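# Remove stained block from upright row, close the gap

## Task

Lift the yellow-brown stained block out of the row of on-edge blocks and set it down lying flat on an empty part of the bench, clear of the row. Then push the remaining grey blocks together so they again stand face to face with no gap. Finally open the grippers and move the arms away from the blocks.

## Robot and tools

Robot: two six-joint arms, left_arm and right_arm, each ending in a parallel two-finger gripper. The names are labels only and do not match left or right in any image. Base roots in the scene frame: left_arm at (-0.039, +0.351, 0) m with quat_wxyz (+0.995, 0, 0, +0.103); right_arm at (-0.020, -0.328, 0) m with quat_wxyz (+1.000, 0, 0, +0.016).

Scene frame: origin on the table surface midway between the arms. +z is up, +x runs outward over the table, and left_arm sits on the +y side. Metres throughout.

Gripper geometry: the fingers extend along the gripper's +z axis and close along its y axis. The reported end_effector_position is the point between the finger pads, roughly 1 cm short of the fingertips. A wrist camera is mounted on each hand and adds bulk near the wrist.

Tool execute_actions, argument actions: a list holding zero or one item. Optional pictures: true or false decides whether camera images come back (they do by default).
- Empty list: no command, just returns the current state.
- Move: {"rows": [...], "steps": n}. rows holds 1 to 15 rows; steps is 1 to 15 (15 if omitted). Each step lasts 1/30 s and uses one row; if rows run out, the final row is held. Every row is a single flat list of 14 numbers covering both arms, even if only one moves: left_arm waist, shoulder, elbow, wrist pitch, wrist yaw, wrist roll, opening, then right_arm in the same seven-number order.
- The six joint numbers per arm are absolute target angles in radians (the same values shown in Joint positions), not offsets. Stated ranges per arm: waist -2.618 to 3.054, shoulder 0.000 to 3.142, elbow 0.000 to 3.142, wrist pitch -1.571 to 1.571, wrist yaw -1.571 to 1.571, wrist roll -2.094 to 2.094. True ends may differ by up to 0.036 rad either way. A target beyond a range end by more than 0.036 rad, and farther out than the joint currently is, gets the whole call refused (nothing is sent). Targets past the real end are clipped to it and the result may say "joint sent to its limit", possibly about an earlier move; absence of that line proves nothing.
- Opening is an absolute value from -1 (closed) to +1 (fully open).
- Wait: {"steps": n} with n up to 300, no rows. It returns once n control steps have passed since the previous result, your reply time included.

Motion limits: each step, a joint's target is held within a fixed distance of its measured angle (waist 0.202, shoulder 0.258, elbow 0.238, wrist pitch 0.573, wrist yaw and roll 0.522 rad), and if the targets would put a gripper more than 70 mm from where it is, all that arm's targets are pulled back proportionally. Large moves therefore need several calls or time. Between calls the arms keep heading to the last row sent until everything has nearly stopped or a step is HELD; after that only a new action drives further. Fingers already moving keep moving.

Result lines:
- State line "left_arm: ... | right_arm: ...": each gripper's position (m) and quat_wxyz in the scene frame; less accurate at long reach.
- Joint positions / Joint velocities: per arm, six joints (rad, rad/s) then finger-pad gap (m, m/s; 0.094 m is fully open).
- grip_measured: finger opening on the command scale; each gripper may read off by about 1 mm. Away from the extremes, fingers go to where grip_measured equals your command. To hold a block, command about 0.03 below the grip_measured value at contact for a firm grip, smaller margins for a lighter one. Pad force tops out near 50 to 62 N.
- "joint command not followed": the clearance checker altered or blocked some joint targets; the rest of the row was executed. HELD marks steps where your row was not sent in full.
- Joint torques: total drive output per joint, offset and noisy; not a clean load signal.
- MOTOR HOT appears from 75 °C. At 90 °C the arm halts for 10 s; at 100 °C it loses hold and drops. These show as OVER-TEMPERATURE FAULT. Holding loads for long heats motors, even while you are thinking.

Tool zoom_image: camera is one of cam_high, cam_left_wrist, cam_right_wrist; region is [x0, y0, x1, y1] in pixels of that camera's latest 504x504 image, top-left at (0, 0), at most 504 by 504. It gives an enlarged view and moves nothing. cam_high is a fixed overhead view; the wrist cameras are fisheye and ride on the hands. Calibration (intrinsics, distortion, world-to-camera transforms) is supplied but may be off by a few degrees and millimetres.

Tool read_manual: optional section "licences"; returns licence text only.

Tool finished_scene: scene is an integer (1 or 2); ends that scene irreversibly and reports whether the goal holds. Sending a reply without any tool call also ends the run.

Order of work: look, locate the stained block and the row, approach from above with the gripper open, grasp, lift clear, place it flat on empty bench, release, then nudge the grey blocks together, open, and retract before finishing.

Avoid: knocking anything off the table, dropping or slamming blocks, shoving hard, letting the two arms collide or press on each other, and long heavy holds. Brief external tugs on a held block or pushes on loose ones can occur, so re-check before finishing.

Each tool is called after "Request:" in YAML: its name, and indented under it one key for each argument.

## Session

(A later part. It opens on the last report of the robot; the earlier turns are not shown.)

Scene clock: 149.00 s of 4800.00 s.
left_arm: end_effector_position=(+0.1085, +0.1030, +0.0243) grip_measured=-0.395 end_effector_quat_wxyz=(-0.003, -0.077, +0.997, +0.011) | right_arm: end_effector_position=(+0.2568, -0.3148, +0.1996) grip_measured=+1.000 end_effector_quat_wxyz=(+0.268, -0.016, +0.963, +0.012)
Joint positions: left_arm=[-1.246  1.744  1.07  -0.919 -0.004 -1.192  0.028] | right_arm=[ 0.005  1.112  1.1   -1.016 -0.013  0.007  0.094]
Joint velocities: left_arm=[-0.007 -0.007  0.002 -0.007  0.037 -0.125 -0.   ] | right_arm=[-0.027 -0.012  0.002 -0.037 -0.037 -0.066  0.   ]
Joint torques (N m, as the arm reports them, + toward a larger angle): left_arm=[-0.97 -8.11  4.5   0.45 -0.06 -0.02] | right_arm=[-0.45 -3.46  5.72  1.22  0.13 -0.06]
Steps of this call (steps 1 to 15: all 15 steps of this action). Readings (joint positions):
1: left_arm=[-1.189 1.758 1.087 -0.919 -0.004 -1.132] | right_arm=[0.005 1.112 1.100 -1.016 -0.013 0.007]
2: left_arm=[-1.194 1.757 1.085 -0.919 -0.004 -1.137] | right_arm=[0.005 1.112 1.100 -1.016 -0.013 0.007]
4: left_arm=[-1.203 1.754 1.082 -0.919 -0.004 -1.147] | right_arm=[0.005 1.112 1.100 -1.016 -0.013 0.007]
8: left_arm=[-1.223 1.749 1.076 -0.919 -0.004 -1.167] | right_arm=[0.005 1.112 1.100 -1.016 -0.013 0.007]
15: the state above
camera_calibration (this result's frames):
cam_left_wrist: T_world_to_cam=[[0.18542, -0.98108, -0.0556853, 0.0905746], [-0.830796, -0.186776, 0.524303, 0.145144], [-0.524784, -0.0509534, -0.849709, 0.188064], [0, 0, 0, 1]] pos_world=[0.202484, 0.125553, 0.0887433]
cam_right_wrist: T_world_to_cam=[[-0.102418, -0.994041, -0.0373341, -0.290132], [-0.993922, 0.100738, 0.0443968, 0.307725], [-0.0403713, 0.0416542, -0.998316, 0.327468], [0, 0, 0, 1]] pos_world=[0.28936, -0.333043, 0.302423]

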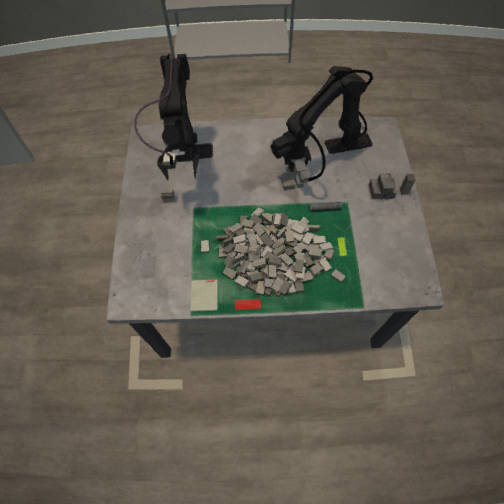

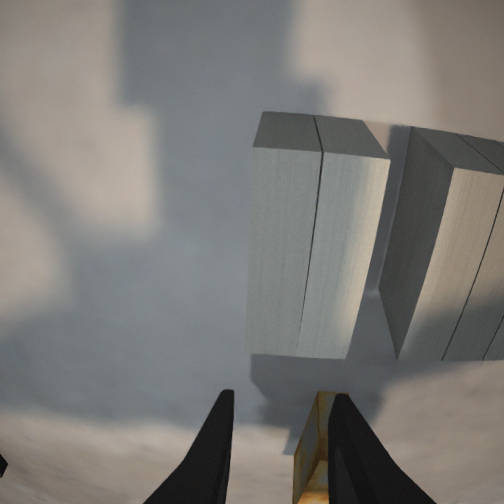

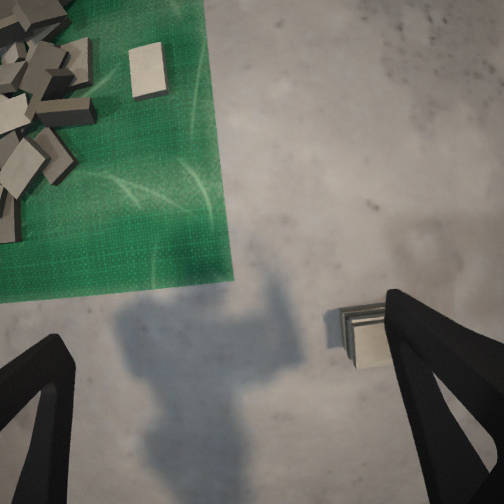

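Request:
execute_actions:
  actions:
    - {"rows": [[-1.24,1.715,1.075,-0.935,-0.008,-1.19,-0.38, 0.0,1.1,1.1,-1.0,0,0,1],[-1.23,1.712,1.092,-0.95,-0.008,-1.18,-0.33, 0.0,1.1,1.1,-1.0,0,0,1],[-1.223,1.708,1.104,-0.965,-0.008,-1.172,-0.25, 0.0,1.1,1.1,-1.0,0,0,1],[-1.218,1.703,1.116,-0.98,-0.008,-1.164,-0.15, 0.0,1.1,1.1,-1.0,0,0,1],[-1.215,1.698,1.128,-0.995,-0.008,-1.156,-0.05, 0.0,1.1,1.1,-1.0,0,0,1],[-1.215,1.693,1.14,-1.01,-0.008,-1.148,0.05, 0.0,1.1,1.1,-1.0,0,0,1],[-1.215,1.688,1.152,-1.024,-0.008,-1.14,0.15, 0.0,1.1,1.1,-1.0,0,0,1],[-1.215,1.685,1.164,-1.036,-0.008,-1.132,0.25, 0.0,1.1,1.1,-1.0,0,0,1],[-1.215,1.685,1.177,-1.046,-0.008,-1.124,0.35, 0.0,1.1,1.1,-1.0,0,0,1],[-1.213,1.69,1.19,-1.054,-0.008,-1.117,0.45, 0.0,1.1,1.1,-1.0,0,0,1],[-1.208,1.70,1.204,-1.06,-0.008,-1.11,0.55, 0.0,1.1,1.1,-1.0,0,0,1],[-1.201,1.715,1.218,-1.065,-0.008,-1.103,0.65, 0.0,1.1,1.1,-1.0,0,0,1],[-1.193,1.73,1.233,-1.068,-0.008,-1.097,0.75, 0.0,1.1,1.1,-1.0,0,0,1],[-1.185,1.744,1.248,-1.07,-0.008,-1.091,0.84, 0.0,1.1,1.1,-1.0,0,0,1],[-1.177,1.758,1.263,-1.072,-0.008,-1.086,0.92, 0.0,1.1,1.1,-1.0,0,0,1]], "steps": 15}
  pictures: false

Request:
execute_actions:
  actions:
    - {"rows": [[-1.169,1.772,1.278,-1.072,-0.008,-1.082,1, 0.0,1.1,1.1,-1.0,0,0,1],[-1.161,1.786,1.293,-1.072,-0.008,-1.078,1, 0.0,1.1,1.1,-1.0,0,0,1],[-1.153,1.8,1.308,-1.072,-0.008,-1.075,1, 0.0,1.1,1.1,-1.0,0,0,1],[-1.146,1.813,1.322,-1.072,-0.008,-1.073,1, 0.0,1.1,1.1,-1.0,0,0,1],[-1.139,1.825,1.335,-1.072,-0.008,-1.072,1, 0.0,1.1,1.1,-1.0,0,0,1],[-1.133,1.836,1.346,-1.072,-0.008,-1.072,1, 0.0,1.1,1.1,-1.0,0,0,1],[-1.128,1.846,1.356,-1.072,-0.008,-1.072,1, 0.0,1.1,1.1,-1.0,0,0,1],[-1.125,1.854,1.363,-1.072,-0.008,-1.072,1, 0.0,1.1,1.1,-1.0,0,0,1],[-1.123,1.859,1.367,-1.072,-0.008,-1.072,1, 0.0,1.1,1.1,-1.0,0,0,1],[-1.122,1.862,1.369,-1.072,-0.008,-1.072,1, 0.0,1.1,1.1,-1.0,0,0,1]], "steps": 15}
  pictures: false

Request:
execute_actions:
  actions:
    - {"steps": 6}

Scene clock: 165.43 s of 4800.00 s.
left_arm: end_effector_position=(+0.1291, +0.0928, +0.0635) grip_measured=+0.879 end_effector_quat_wxyz=(+0.006, -0.061, +0.998, -0.009) | right_arm: end_effector_position=(+0.2568, -0.3148, +0.1996) grip_measured=+1.000 end_effector_quat_wxyz=(+0.268, -0.016, +0.963, +0.012)
Joint positions: left_arm=[-1.204  1.723  1.211 -1.037 -0.002 -1.118  0.088] | right_arm=[ 0.005  1.112  1.1   -1.016 -0.013  0.007  0.094]
Joint velocities: left_arm=[ 0.227  0.178  0.476 -0.227 -0.037  0.154  0.078] | right_arm=[-0.017 -0.007 -0.007 -0.007  0.022 -0.037  0.   ]
Joint torques (N m, as the arm reports them, + toward a larger angle): left_arm=[ 1.33 -4.69  7.82  0.49 -0.11  0.01] | right_arm=[-0.43 -3.49  5.74  1.23  0.14 -0.06]
Steps of this call (steps 1 to 15: the robot went on to your last target; steps 16 to 90: nothing new was sent; then 12.93 s passed at rest; steps 91 to 105: all 15 steps of this action). Readings (joint positions):
91: left_arm=[-1.246 1.744 1.070 -0.919 -0.004 -1.199] | right_arm=[0.005 1.112 1.100 -1.016 -0.013 0.007]
92: left_arm=[-1.245 1.744 1.070 -0.920 -0.004 -1.196] | right_arm=[0.005 1.112 1.100 -1.016 -0.013 0.007]
94: left_arm=[-1.239 1.744 1.072 -0.931 -0.003 -1.188] | right_arm=[0.005 1.112 1.100 -1.016 -0.013 0.007]
98: left_arm=[-1.223 1.729 1.108 -0.980 -0.003 -1.166] | right_arm=[0.005 1.112 1.100 -1.016 -0.013 0.007]
105: the state above

Scene clock: 165.93 s of 4800.00 s.
left_arm: end_effector_position=(+0.1651, +0.0840, +0.0541) grip_measured=+1.000 end_effector_quat_wxyz=(+0.000, -0.079, +0.997, +0.001) | right_arm: end_effector_position=(+0.2568, -0.3148, +0.1996) grip_measured=+1.000 end_effector_quat_wxyz=(+0.268, -0.016, +0.963, +0.012)
Joint positions: left_arm=[-1.128  1.856  1.338 -1.054 -0.002 -1.079  0.094] | right_arm=[ 0.005  1.112  1.1   -1.016 -0.013  0.007  0.094]
Joint velocities: left_arm=[-0.002  0.007  0.027 -0.066 -0.066 -0.007  0.   ] | right_arm=[-0.012  0.012  0.002 -0.051  0.022  0.007  0.   ]
Joint torques (N m, as the arm reports them, + toward a larger angle): left_arm=[ 0.79 -6.9   8.25  0.37 -0.11 -0.01] | right_arm=[-0.45 -3.45  5.78  1.24  0.14 -0.06]
Steps of this call (steps 1 to 15: all 15 steps of this action). Readings (joint positions):
1: left_arm=[-1.195 1.732 1.228 -1.042 -0.002 -1.112] | right_arm=[0.005 1.112 1.100 -1.016 -0.013 0.007]
2: left_arm=[-1.187 1.743 1.243 -1.046 -0.002 -1.107] | right_arm=[0.005 1.112 1.100 -1.016 -0.013 0.007]
4: left_arm=[-1.168 1.772 1.274 -1.049 -0.002 -1.097] | right_arm=[0.005 1.112 1.100 -1.016 -0.013 0.007]
8: left_arm=[-1.140 1.830 1.319 -1.051 -0.002 -1.085] | right_arm=[0.005 1.112 1.100 -1.016 -0.013 0.007]
15: the state above

Scene clock: 166.13 s of 4800.00 s.
left_arm: end_effector_position=(+0.1650, +0.0842, +0.0544) grip_measured=+1.000 end_effector_quat_wxyz=(+0.000, -0.078, +0.997, +0.002) | right_arm: end_effector_position=(+0.2568, -0.3148, +0.1996) grip_measured=+1.000 end_effector_quat_wxyz=(+0.268, -0.016, +0.963, +0.012)
Joint positions: left_arm=[-1.128  1.856  1.339 -1.056 -0.002 -1.078  0.094] | right_arm=[ 0.005  1.112  1.1   -1.016 -0.013  0.007  0.094]
Joint velocities: left_arm=[ 0.007 -0.002  0.002  0.037 -0.125 -0.066  0.   ] | right_arm=[ 0.002 -0.007  0.002 -0.051 -0.022  0.022  0.   ]
Joint torques (N m, as the arm reports them, + toward a larger angle): left_arm=[ 0.44 -6.96  8.03  0.38 -0.07  0.01] | right_arm=[-0.48 -3.49  5.76  1.23  0.14 -0.07]
Steps of this call (steps 1 to 6: the robot went on to your last target). Readings (joint positions):
1: left_arm=[-1.128 1.856 1.338 -1.055 -0.002 -1.079] | right_arm=[0.005 1.112 1.100 -1.016 -0.013 0.007]
2: left_arm=[-1.128 1.856 1.338 -1.055 -0.002 -1.079] | right_arm=[0.005 1.112 1.100 -1.016 -0.013 0.007]
4: left_arm=[-1.128 1.856 1.339 -1.056 -0.002 -1.078] | right_arm=[0.005 1.112 1.100 -1.016 -0.013 0.007]
6: the state above
camera_calibration (this result's frames):
cam_left_wrist: T_world_to_cam=[[0.189557, -0.98116, -0.0373339, 0.0617062], [-0.834258, -0.180994, 0.520821, 0.172989], [-0.517765, -0.0675791, -0.852849, 0.242753], [0, 0, 0, 1]] pos_world=[0.25831, 0.108259, 0.11924]
cam_right_wrist: T_world_to_cam=[[-0.102418, -0.994041, -0.0373341, -0.290132], [-0.993922, 0.100738, 0.0443968, 0.307725], [-0.0403713, 0.0416542, -0.998316, 0.327468], [0, 0, 0, 1]] pos_world=[0.28936, -0.333043, 0.302423]

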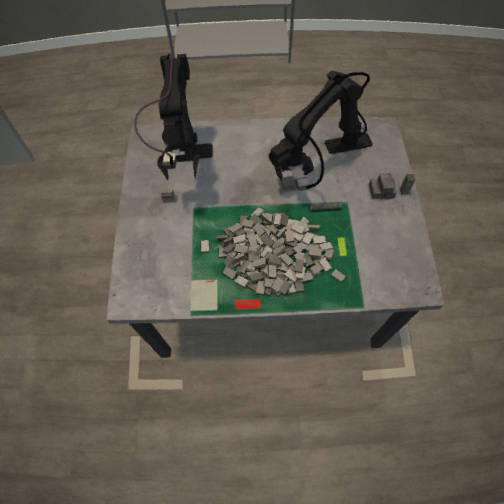

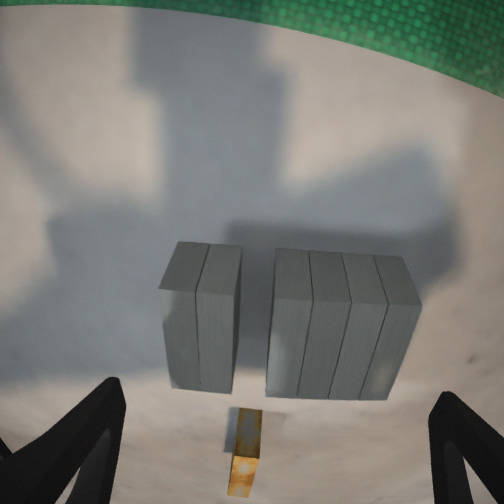

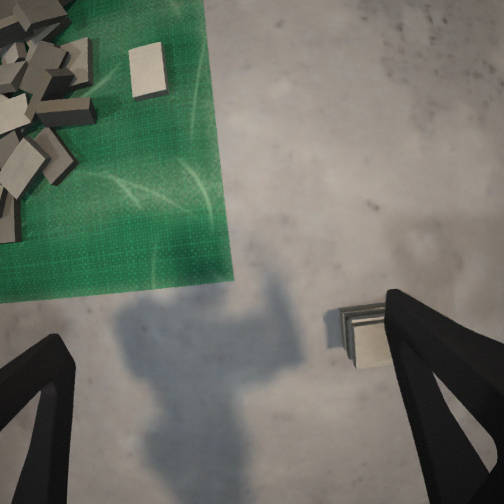

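Request:
execute_actions:
  actions:
    - {"rows": [[-1.122,1.863,1.345,-1.04,-0.008,-1.072,1, 0.0,1.1,1.1,-1.0,0,0,1],[-1.122,1.866,1.328,-1.024,-0.008,-1.072,1, 0.0,1.1,1.1,-1.0,0,0,1],[-1.122,1.87,1.32,-1.01,-0.008,-1.072,1, 0.0,1.1,1.1,-1.0,0,0,1],[-1.122,1.874,1.313,-0.997,-0.008,-1.072,1, 0.0,1.1,1.1,-1.0,0,0,1],[-1.122,1.878,1.306,-0.984,-0.008,-1.072,1, 0.0,1.1,1.1,-1.0,0,0,1],[-1.122,1.882,1.299,-0.971,-0.008,-1.072,1, 0.0,1.1,1.1,-1.0,0,0,1],[-1.122,1.886,1.292,-0.958,-0.008,-1.072,1, 0.0,1.1,1.1,-1.0,0,0,1],[-1.122,1.89,1.285,-0.946,-0.008,-1.072,1, 0.0,1.1,1.1,-1.0,0,0,1],[-1.122,1.894,1.278,-0.934,-0.008,-1.072,1, 0.0,1.1,1.1,-1.0,0,0,1],[-1.122,1.898,1.271,-0.923,-0.008,-1.072,1, 0.0,1.1,1.1,-1.0,0,0,1],[-1.122,1.902,1.264,-0.913,-0.008,-1.072,1, 0.0,1.1,1.1,-1.0,0,0,1],[-1.122,1.905,1.257,-0.906,-0.008,-1.072,1, 0.0,1.1,1.1,-1.0,0,0,1],[-1.122,1.908,1.25,-0.902,-0.008,-1.072,1, 0.0,1.1,1.1,-1.0,0,0,1],[-1.122,1.91,1.243,-0.902,-0.008,-1.072,1, 0.0,1.1,1.1,-1.0,0,0,1],[-1.122,1.912,1.238,-0.902,-0.008,-1.072,1, 0.0,1.1,1.1,-1.0,0,0,1]], "steps": 15}
  pictures: false

Request:
execute_actions:
  actions:
    - {"steps": 8}

Scene clock: 176.67 s of 4800.00 s.
left_arm: end_effector_position=(+0.1650, +0.0842, +0.0211) grip_measured=+1.000 end_effector_quat_wxyz=(-0.001, -0.078, +0.997, +0.004) | right_arm: end_effector_position=(+0.2568, -0.3148, +0.1996) grip_measured=+1.000 end_effector_quat_wxyz=(+0.268, -0.016, +0.963, +0.012)
Joint positions: left_arm=[-1.128  1.902  1.26  -0.936 -0.002 -1.077  0.094] | right_arm=[ 0.005  1.112  1.1   -1.016 -0.013  0.007  0.094]
Joint velocities: left_arm=[-0.002  0.09  -0.208  0.037  0.066  0.007  0.   ] | right_arm=[-0.007  0.002 -0.012 -0.007  0.051 -0.007  0.   ]
Joint torques (N m, as the arm reports them, + toward a larger angle): left_arm=[ 0.55 -7.08  4.99  0.61 -0.1   0.05] | right_arm=[-0.44 -3.47  5.75  1.23  0.14 -0.06]
Steps of this call (steps 1 to 15: the robot went on to your last target; steps 16 to 90: nothing new was sent; then 7.03 s passed at rest; steps 91 to 105: all 15 steps of this action). Readings (joint positions):
91: left_arm=[-1.128 1.856 1.339 -1.057 -0.002 -1.077] | right_arm=[0.005 1.112 1.100 -1.016 -0.013 0.007]
92: left_arm=[-1.128 1.856 1.339 -1.055 -0.002 -1.077] | right_arm=[0.005 1.112 1.100 -1.016 -0.013 0.007]
94: left_arm=[-1.128 1.856 1.337 -1.042 -0.002 -1.077] | right_arm=[0.005 1.112 1.100 -1.016 -0.013 0.007]
98: left_arm=[-1.128 1.865 1.314 -1.000 -0.002 -1.077] | right_arm=[0.005 1.112 1.100 -1.016 -0.013 0.007]
105: the state above

Scene clock: 176.93 s of 4800.00 s.
left_arm: end_effector_position=(+0.1645, +0.0848, +0.0165) grip_measured=+1.000 end_effector_quat_wxyz=(-0.001, -0.078, +0.997, +0.004) | right_arm: end_effector_position=(+0.2568, -0.3148, +0.1996) grip_measured=+1.000 end_effector_quat_wxyz=(+0.268, -0.016, +0.963, +0.012)
Joint positions: left_arm=[-1.128  1.908  1.248 -0.919 -0.002 -1.077  0.094] | right_arm=[ 0.005  1.112  1.1   -1.016 -0.013  0.007  0.094]
Joint velocities: left_arm=[-0.007 -0.012 -0.012  0.022 -0.037 -0.007  0.   ] | right_arm=[ 0.002 -0.012 -0.007  0.022 -0.007  0.022  0.   ]
Joint torques (N m, as the arm reports them, + toward a larger angle): left_arm=[ 0.56 -7.15  5.16  0.54 -0.09  0.02] | right_arm=[-0.44 -3.48  5.75  1.23  0.13 -0.07]
Steps of this call (steps 1 to 8: the robot went on to your last target). Readings (joint positions):
1: left_arm=[-1.128 1.905 1.254 -0.932 -0.002 -1.077] | right_arm=[0.005 1.112 1.100 -1.016 -0.013 0.007]
2: left_arm=[-1.128 1.907 1.250 -0.930 -0.002 -1.077] | right_arm=[0.005 1.112 1.100 -1.016 -0.013 0.007]
4: left_arm=[-1.128 1.908 1.248 -0.927 -0.002 -1.077] | right_arm=[0.005 1.112 1.100 -1.016 -0.013 0.007]
8: the state above
camera_calibration (this result's frames):
cam_left_wrist: T_world_to_cam=[[0.18867, -0.981122, -0.0424587, 0.0612058], [-0.832588, -0.182735, 0.522881, 0.192314], [-0.520769, -0.0633015, -0.851348, 0.210298], [0, 0, 0, 1]] pos_world=[0.258087, 0.108505, 0.0810779]
cam_right_wrist: T_world_to_cam=[[-0.102418, -0.994041, -0.0373341, -0.290132], [-0.993922, 0.100738, 0.0443968, 0.307725], [-0.0403713, 0.0416542, -0.998316, 0.327468], [0, 0, 0, 1]] pos_world=[0.28936, -0.333043, 0.302423]

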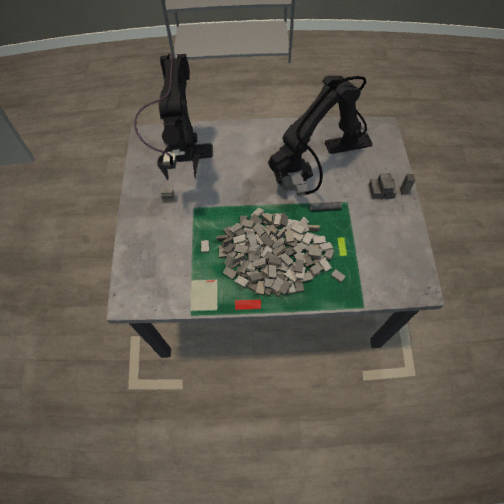

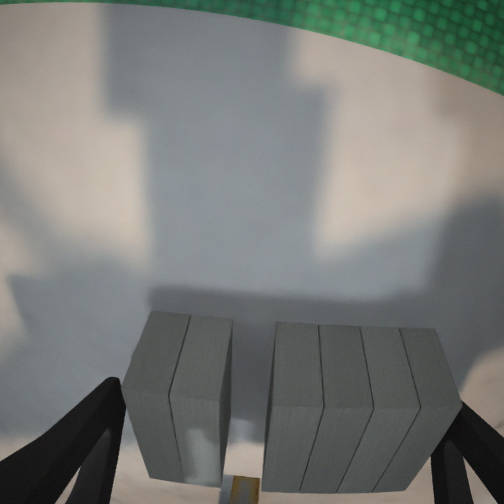

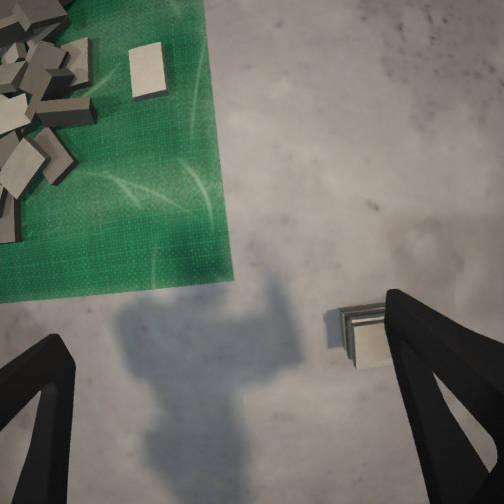

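Request:
execute_actions:
  actions:
    - {"rows": [[-1.122,1.912,1.238,-0.902,-0.008,-1.072,0.93, 0.0,1.1,1.1,-1.0,0,0,1],[-1.122,1.912,1.238,-0.902,-0.008,-1.072,0.86, 0.0,1.1,1.1,-1.0,0,0,1],[-1.122,1.912,1.238,-0.902,-0.008,-1.072,0.80, 0.0,1.1,1.1,-1.0,0,0,1],[-1.122,1.912,1.238,-0.902,-0.008,-1.072,0.76, 0.0,1.1,1.1,-1.0,0,0,1],[-1.122,1.912,1.238,-0.902,-0.008,-1.072,0.73, 0.0,1.1,1.1,-1.0,0,0,1],[-1.122,1.912,1.238,-0.902,-0.008,-1.072,0.70, 0.0,1.1,1.1,-1.0,0,0,1],[-1.122,1.912,1.238,-0.902,-0.008,-1.072,0.675, 0.0,1.1,1.1,-1.0,0,0,1],[-1.122,1.912,1.238,-0.902,-0.008,-1.072,0.65, 0.0,1.1,1.1,-1.0,0,0,1],[-1.122,1.912,1.238,-0.902,-0.008,-1.072,0.625, 0.0,1.1,1.1,-1.0,0,0,1],[-1.122,1.912,1.238,-0.902,-0.008,-1.072,0.60, 0.0,1.1,1.1,-1.0,0,0,1],[-1.122,1.912,1.238,-0.902,-0.008,-1.072,0.575, 0.0,1.1,1.1,-1.0,0,0,1],[-1.122,1.912,1.238,-0.902,-0.008,-1.072,0.55, 0.0,1.1,1.1,-1.0,0,0,1],[-1.122,1.912,1.238,-0.902,-0.008,-1.072,0.525, 0.0,1.1,1.1,-1.0,0,0,1],[-1.122,1.912,1.238,-0.902,-0.008,-1.072,0.50, 0.0,1.1,1.1,-1.0,0,0,1],[-1.122,1.912,1.238,-0.902,-0.008,-1.072,0.48, 0.0,1.1,1.1,-1.0,0,0,1]], "steps": 15}
  pictures: false

Request:
execute_actions:
  actions:
    - {"rows": [[-1.122,1.912,1.238,-0.902,-0.008,-1.072,0.465, 0.0,1.1,1.1,-1.0,0,0,1],[-1.122,1.912,1.238,-0.902,-0.008,-1.072,0.452, 0.0,1.1,1.1,-1.0,0,0,1],[-1.122,1.912,1.238,-0.902,-0.008,-1.072,0.441, 0.0,1.1,1.1,-1.0,0,0,1],[-1.122,1.912,1.238,-0.902,-0.008,-1.072,0.432, 0.0,1.1,1.1,-1.0,0,0,1],[-1.122,1.912,1.238,-0.902,-0.008,-1.072,0.424, 0.0,1.1,1.1,-1.0,0,0,1],[-1.122,1.912,1.238,-0.902,-0.008,-1.072,0.416, 0.0,1.1,1.1,-1.0,0,0,1],[-1.122,1.912,1.238,-0.902,-0.008,-1.072,0.409, 0.0,1.1,1.1,-1.0,0,0,1],[-1.122,1.912,1.238,-0.902,-0.008,-1.072,0.402, 0.0,1.1,1.1,-1.0,0,0,1],[-1.122,1.912,1.238,-0.902,-0.008,-1.072,0.396, 0.0,1.1,1.1,-1.0,0,0,1],[-1.122,1.912,1.238,-0.902,-0.008,-1.072,0.39, 0.0,1.1,1.1,-1.0,0,0,1]], "steps": 14}

Scene clock: 185.93 s of 4800.00 s.
left_arm: end_effector_position=(+0.1655, +0.0831, +0.0164) grip_measured=+0.492 end_effector_quat_wxyz=(+0.000, -0.078, +0.997, +0.001) | right_arm: end_effector_position=(+0.2568, -0.3148, +0.1996) grip_measured=+1.000 end_effector_quat_wxyz=(+0.268, -0.016, +0.963, +0.012)
Joint positions: left_arm=[-1.128  1.908  1.248 -0.911 -0.001 -1.077  0.07 ] | right_arm=[ 0.005  1.112  1.1   -1.016 -0.013  0.007  0.094]
Joint velocities: left_arm=[ 0.002 -0.017  0.017  0.051  0.037 -0.066 -0.02 ] | right_arm=[-0.022  0.002 -0.027 -0.037 -0.037  0.022  0.   ]
Joint torques (N m, as the arm reports them, + toward a larger angle): left_arm=[ 0.51 -7.23  5.09  0.51 -0.13 -0.07] | right_arm=[-0.41 -3.47  5.73  1.24  0.14 -0.07]
Steps of this call (steps 1 to 30: the robot went on to your last target; steps 31 to 90: nothing new was sent; then 5.50 s passed at rest; steps 91 to 105: all 15 steps of this action). Readings (joint positions):
91: left_arm=[-1.128 1.908 1.248 -0.914 -0.002 -1.077] | right_arm=[0.005 1.112 1.100 -1.016 -0.013 0.007]
92: left_arm=[-1.128 1.908 1.248 -0.914 -0.002 -1.077] | right_arm=[0.005 1.112 1.100 -1.016 -0.013 0.007]
94: left_arm=[-1.128 1.908 1.248 -0.914 -0.002 -1.077] | right_arm=[0.005 1.112 1.100 -1.016 -0.013 0.007]
98: left_arm=[-1.128 1.908 1.248 -0.914 -0.002 -1.077] | right_arm=[0.005 1.112 1.100 -1.016 -0.013 0.007]
105: the state above

Scene clock: 186.40 s of 4800.00 s.
left_arm: end_effector_position=(+0.1657, +0.0829, +0.0164) grip_measured=+0.392 end_effector_quat_wxyz=(+0.000, -0.078, +0.997, +0.000) | right_arm: end_effector_position=(+0.2568, -0.3148, +0.1996) grip_measured=+1.000 end_effector_quat_wxyz=(+0.268, -0.016, +0.963, +0.012)
Joint positions: left_arm=[-1.128  1.908  1.248 -0.91  -0.001 -1.077  0.065] | right_arm=[ 0.005  1.112  1.1   -1.016 -0.013  0.007  0.094]
Joint velocities: left_arm=[ 0.002 -0.022  0.007 -0.037  0.022 -0.022 -0.   ] | right_arm=[ 0.007  0.002  0.007 -0.022  0.007  0.022  0.   ]
Joint torques (N m, as the arm reports them, + toward a larger angle): left_arm=[ 0.49 -7.22  5.09  0.49 -0.1   0.04] | right_arm=[-0.43 -3.48  5.78  1.23  0.14 -0.05]
Steps of this call (steps 1 to 14: all 14 steps of this action). Readings (joint positions):
1: left_arm=[-1.128 1.908 1.248 -0.911 -0.001 -1.077] | right_arm=[0.005 1.112 1.100 -1.016 -0.013 0.007]
2: left_arm=[-1.128 1.908 1.248 -0.911 -0.001 -1.077] | right_arm=[0.005 1.112 1.100 -1.016 -0.013 0.007]
4: left_arm=[-1.128 1.908 1.248 -0.910 -0.001 -1.077] | right_arm=[0.005 1.112 1.100 -1.016 -0.013 0.007]
8: left_arm=[-1.128 1.908 1.248 -0.910 -0.001 -1.077] | right_arm=[0.005 1.112 1.100 -1.016 -0.013 0.007]
14: the state above
camera_calibration (this result's frames):
cam_left_wrist: T_world_to_cam=[[0.188469, -0.981487, -0.0340941, 0.0590877], [-0.834949, -0.178415, 0.520604, 0.193014], [-0.517049, -0.0696509, -0.853118, 0.210712], [0, 0, 0, 1]] pos_world=[0.258969, 0.107107, 0.0812932]
cam_right_wrist: T_world_to_cam=[[-0.102418, -0.994041, -0.0373341, -0.290132], [-0.993922, 0.100738, 0.0443968, 0.307725], [-0.0403713, 0.0416542, -0.998316, 0.327468], [0, 0, 0, 1]] pos_world=[0.28936, -0.333043, 0.302423]

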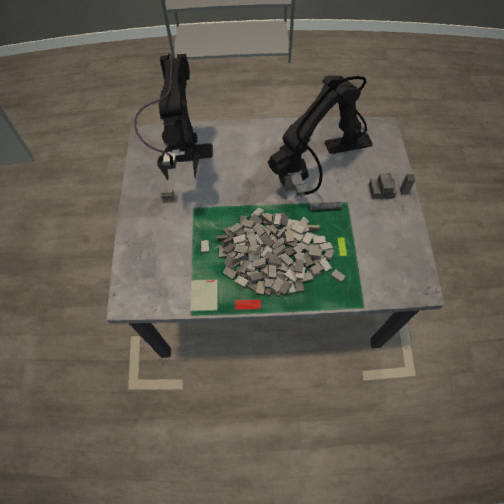

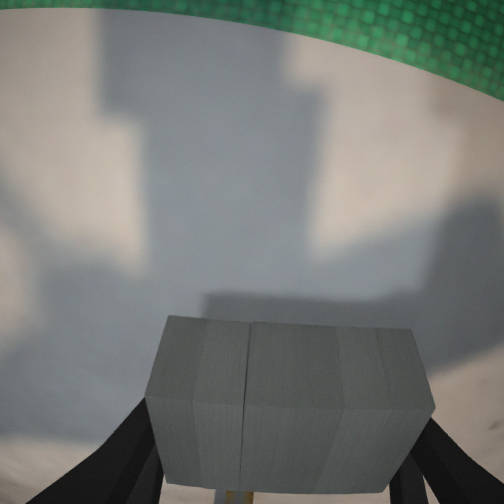

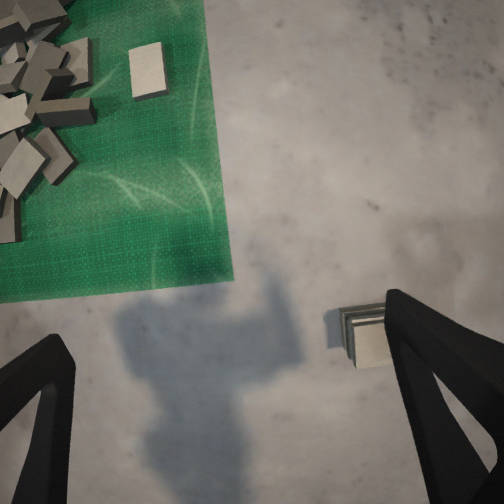

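Request:
execute_actions:
  actions: []

Scene clock: 203.53 s of 4800.00 s.
left_arm: end_effector_position=(+0.1657, +0.0829, +0.0164) grip_measured=+0.392 end_effector_quat_wxyz=(+0.000, -0.078, +0.997, +0.000) | right_arm: end_effector_position=(+0.2568, -0.3148, +0.1996) grip_measured=+1.000 end_effector_quat_wxyz=(+0.268, -0.016, +0.963, +0.012)
Joint positions: left_arm=[-1.128  1.908  1.248 -0.91  -0.001 -1.077  0.065] | right_arm=[ 0.005  1.112  1.1   -1.016 -0.013  0.007  0.094]
Joint velocities: left_arm=[ 0.002  0.012  0.007  0.007 -0.051  0.007 -0.   ] | right_arm=[-0.012  0.002 -0.002  0.007  0.022  0.007  0.   ]
Joint torques (N m, as the arm reports them, + toward a larger angle): left_arm=[ 0.51 -7.17  5.34  0.57 -0.1   0.09] | right_arm=[-0.49 -3.52  5.75  1.23  0.14 -0.06]
Steps of this call (steps 1 to 15: the robot went on to your last target; steps 16 to 90: nothing new was sent; then 14.13 s passed at rest). Readings (joint positions):
1: left_arm=[-1.128 1.908 1.248 -0.910 -0.001 -1.077] | right_arm=[0.005 1.112 1.100 -1.016 -0.013 0.007]
2: left_arm=[-1.128 1.908 1.248 -0.910 -0.001 -1.077] | right_arm=[0.005 1.112 1.100 -1.016 -0.013 0.007]
4: left_arm=[-1.128 1.908 1.248 -0.910 -0.001 -1.077] | right_arm=[0.005 1.112 1.100 -1.016 -0.013 0.007]
8: left_arm=[-1.128 1.908 1.248 -0.910 -0.001 -1.077] | right_arm=[0.005 1.112 1.100 -1.016 -0.013 0.007]
90: the state above
All arms were judged still, so your last target was given up. Only a new action makes them travel on or press farther. Fingers that are still opening or closing keep moving.
camera_calibration (this result's frames):
cam_left_wrist: T_world_to_cam=[[0.188469, -0.981487, -0.0340941, 0.0590877], [-0.834949, -0.178415, 0.520604, 0.193014], [-0.517049, -0.0696509, -0.853118, 0.210712], [0, 0, 0, 1]] pos_world=[0.258969, 0.107107, 0.0812932]
cam_right_wrist: T_world_to_cam=[[-0.102418, -0.994041, -0.0373341, -0.290132], [-0.993922, 0.100738, 0.0443968, 0.307725], [-0.0403713, 0.0416542, -0.998316, 0.327468], [0, 0, 0, 1]] pos_world=[0.28936, -0.333043, 0.302423]

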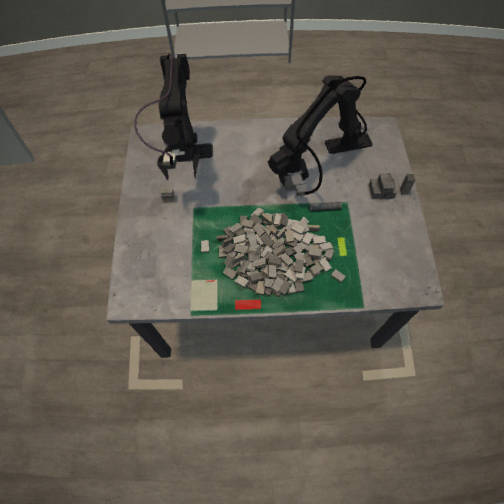

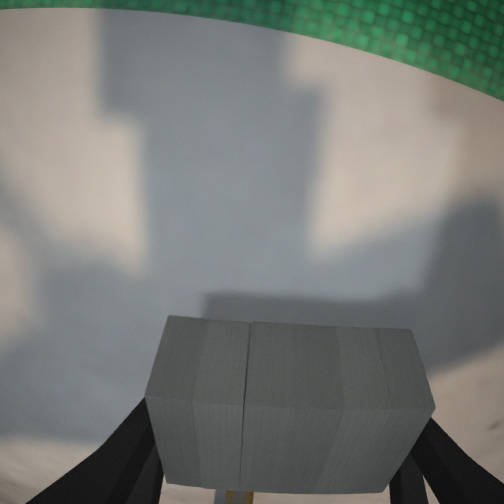

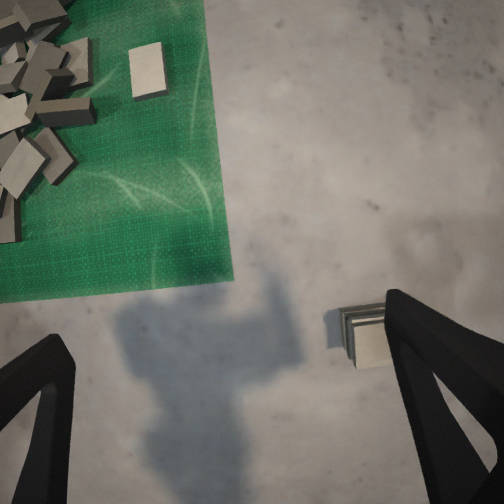

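Request:
execute_actions:
  actions:
    - {"rows": [[-1.122,1.912,1.238,-0.902,-0.008,-1.072,0.386,0.0,1.1,1.1,-1.0,0,0,1],[-1.122,1.912,1.238,-0.902,-0.008,-1.072,0.382,0.0,1.1,1.1,-1.0,0,0,1],[-1.122,1.912,1.238,-0.902,-0.008,-1.072,0.378,0.0,1.1,1.1,-1.0,0,0,1],[-1.122,1.912,1.238,-0.902,-0.008,-1.072,0.374,0.0,1.1,1.1,-1.0,0,0,1]], "steps": 12}

Scene clock: 206.73 s of 4800.00 s.
left_arm: end_effector_position=(+0.1657, +0.0828, +0.0164) grip_measured=+0.379 end_effector_quat_wxyz=(+0.000, -0.078, +0.997, -0.000) | right_arm: end_effector_position=(+0.2568, -0.3148, +0.1996) grip_measured=+1.000 end_effector_quat_wxyz=(+0.268, -0.016, +0.963, +0.012)
Joint positions: left_arm=[-1.128  1.908  1.248 -0.91  -0.001 -1.077  0.065] | right_arm=[ 0.005  1.112  1.1   -1.016 -0.013  0.007  0.094]
Joint velocities: left_arm=[0.012 0.002 0.017 0.007 0.007 0.051 0.001] | right_arm=[ 0.007 -0.007  0.007  0.11  -0.051 -0.037  0.   ]
Joint torques (N m, as the arm reports them, + toward a larger angle): left_arm=[ 0.62 -7.26  4.85  0.53 -0.05  0.04] | right_arm=[-0.44 -3.47  5.77  1.23  0.15 -0.06]
Steps of this call (steps 1 to 84: nothing new was sent; steps 85 to 96: all 12 steps of this action). Readings (joint positions):
85: left_arm=[-1.128 1.908 1.248 -0.910 -0.001 -1.077] | right_arm=[0.005 1.112 1.100 -1.016 -0.013 0.007]
86: left_arm=[-1.128 1.908 1.248 -0.910 -0.001 -1.077] | right_arm=[0.005 1.112 1.100 -1.016 -0.013 0.007]
88: left_arm=[-1.128 1.908 1.248 -0.910 -0.001 -1.077] | right_arm=[0.005 1.112 1.100 -1.016 -0.013 0.007]
92: left_arm=[-1.128 1.908 1.248 -0.910 -0.001 -1.077] | right_arm=[0.005 1.112 1.100 -1.016 -0.013 0.007]
96: the state above
camera_calibration (this result's frames):
cam_left_wrist: T_world_to_cam=[[0.188467, -0.981505, -0.0335832, 0.0589662], [-0.834911, -0.178136, 0.52076, 0.192964], [-0.517111, -0.0701068, -0.853042, 0.210752], [0, 0, 0, 1]] pos_world=[0.258977, 0.107025, 0.0812734]
cam_right_wrist: T_world_to_cam=[[-0.102418, -0.994041, -0.0373341, -0.290132], [-0.993922, 0.100738, 0.0443968, 0.307725], [-0.0403713, 0.0416542, -0.998316, 0.327468], [0, 0, 0, 1]] pos_world=[0.28936, -0.333043, 0.302423]

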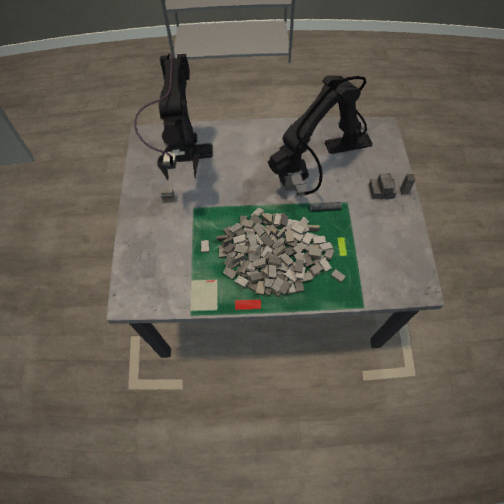

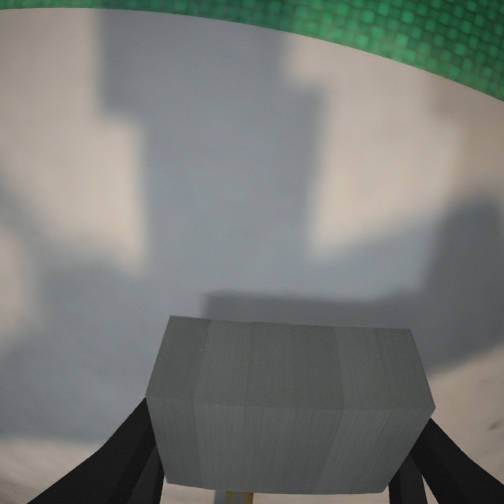

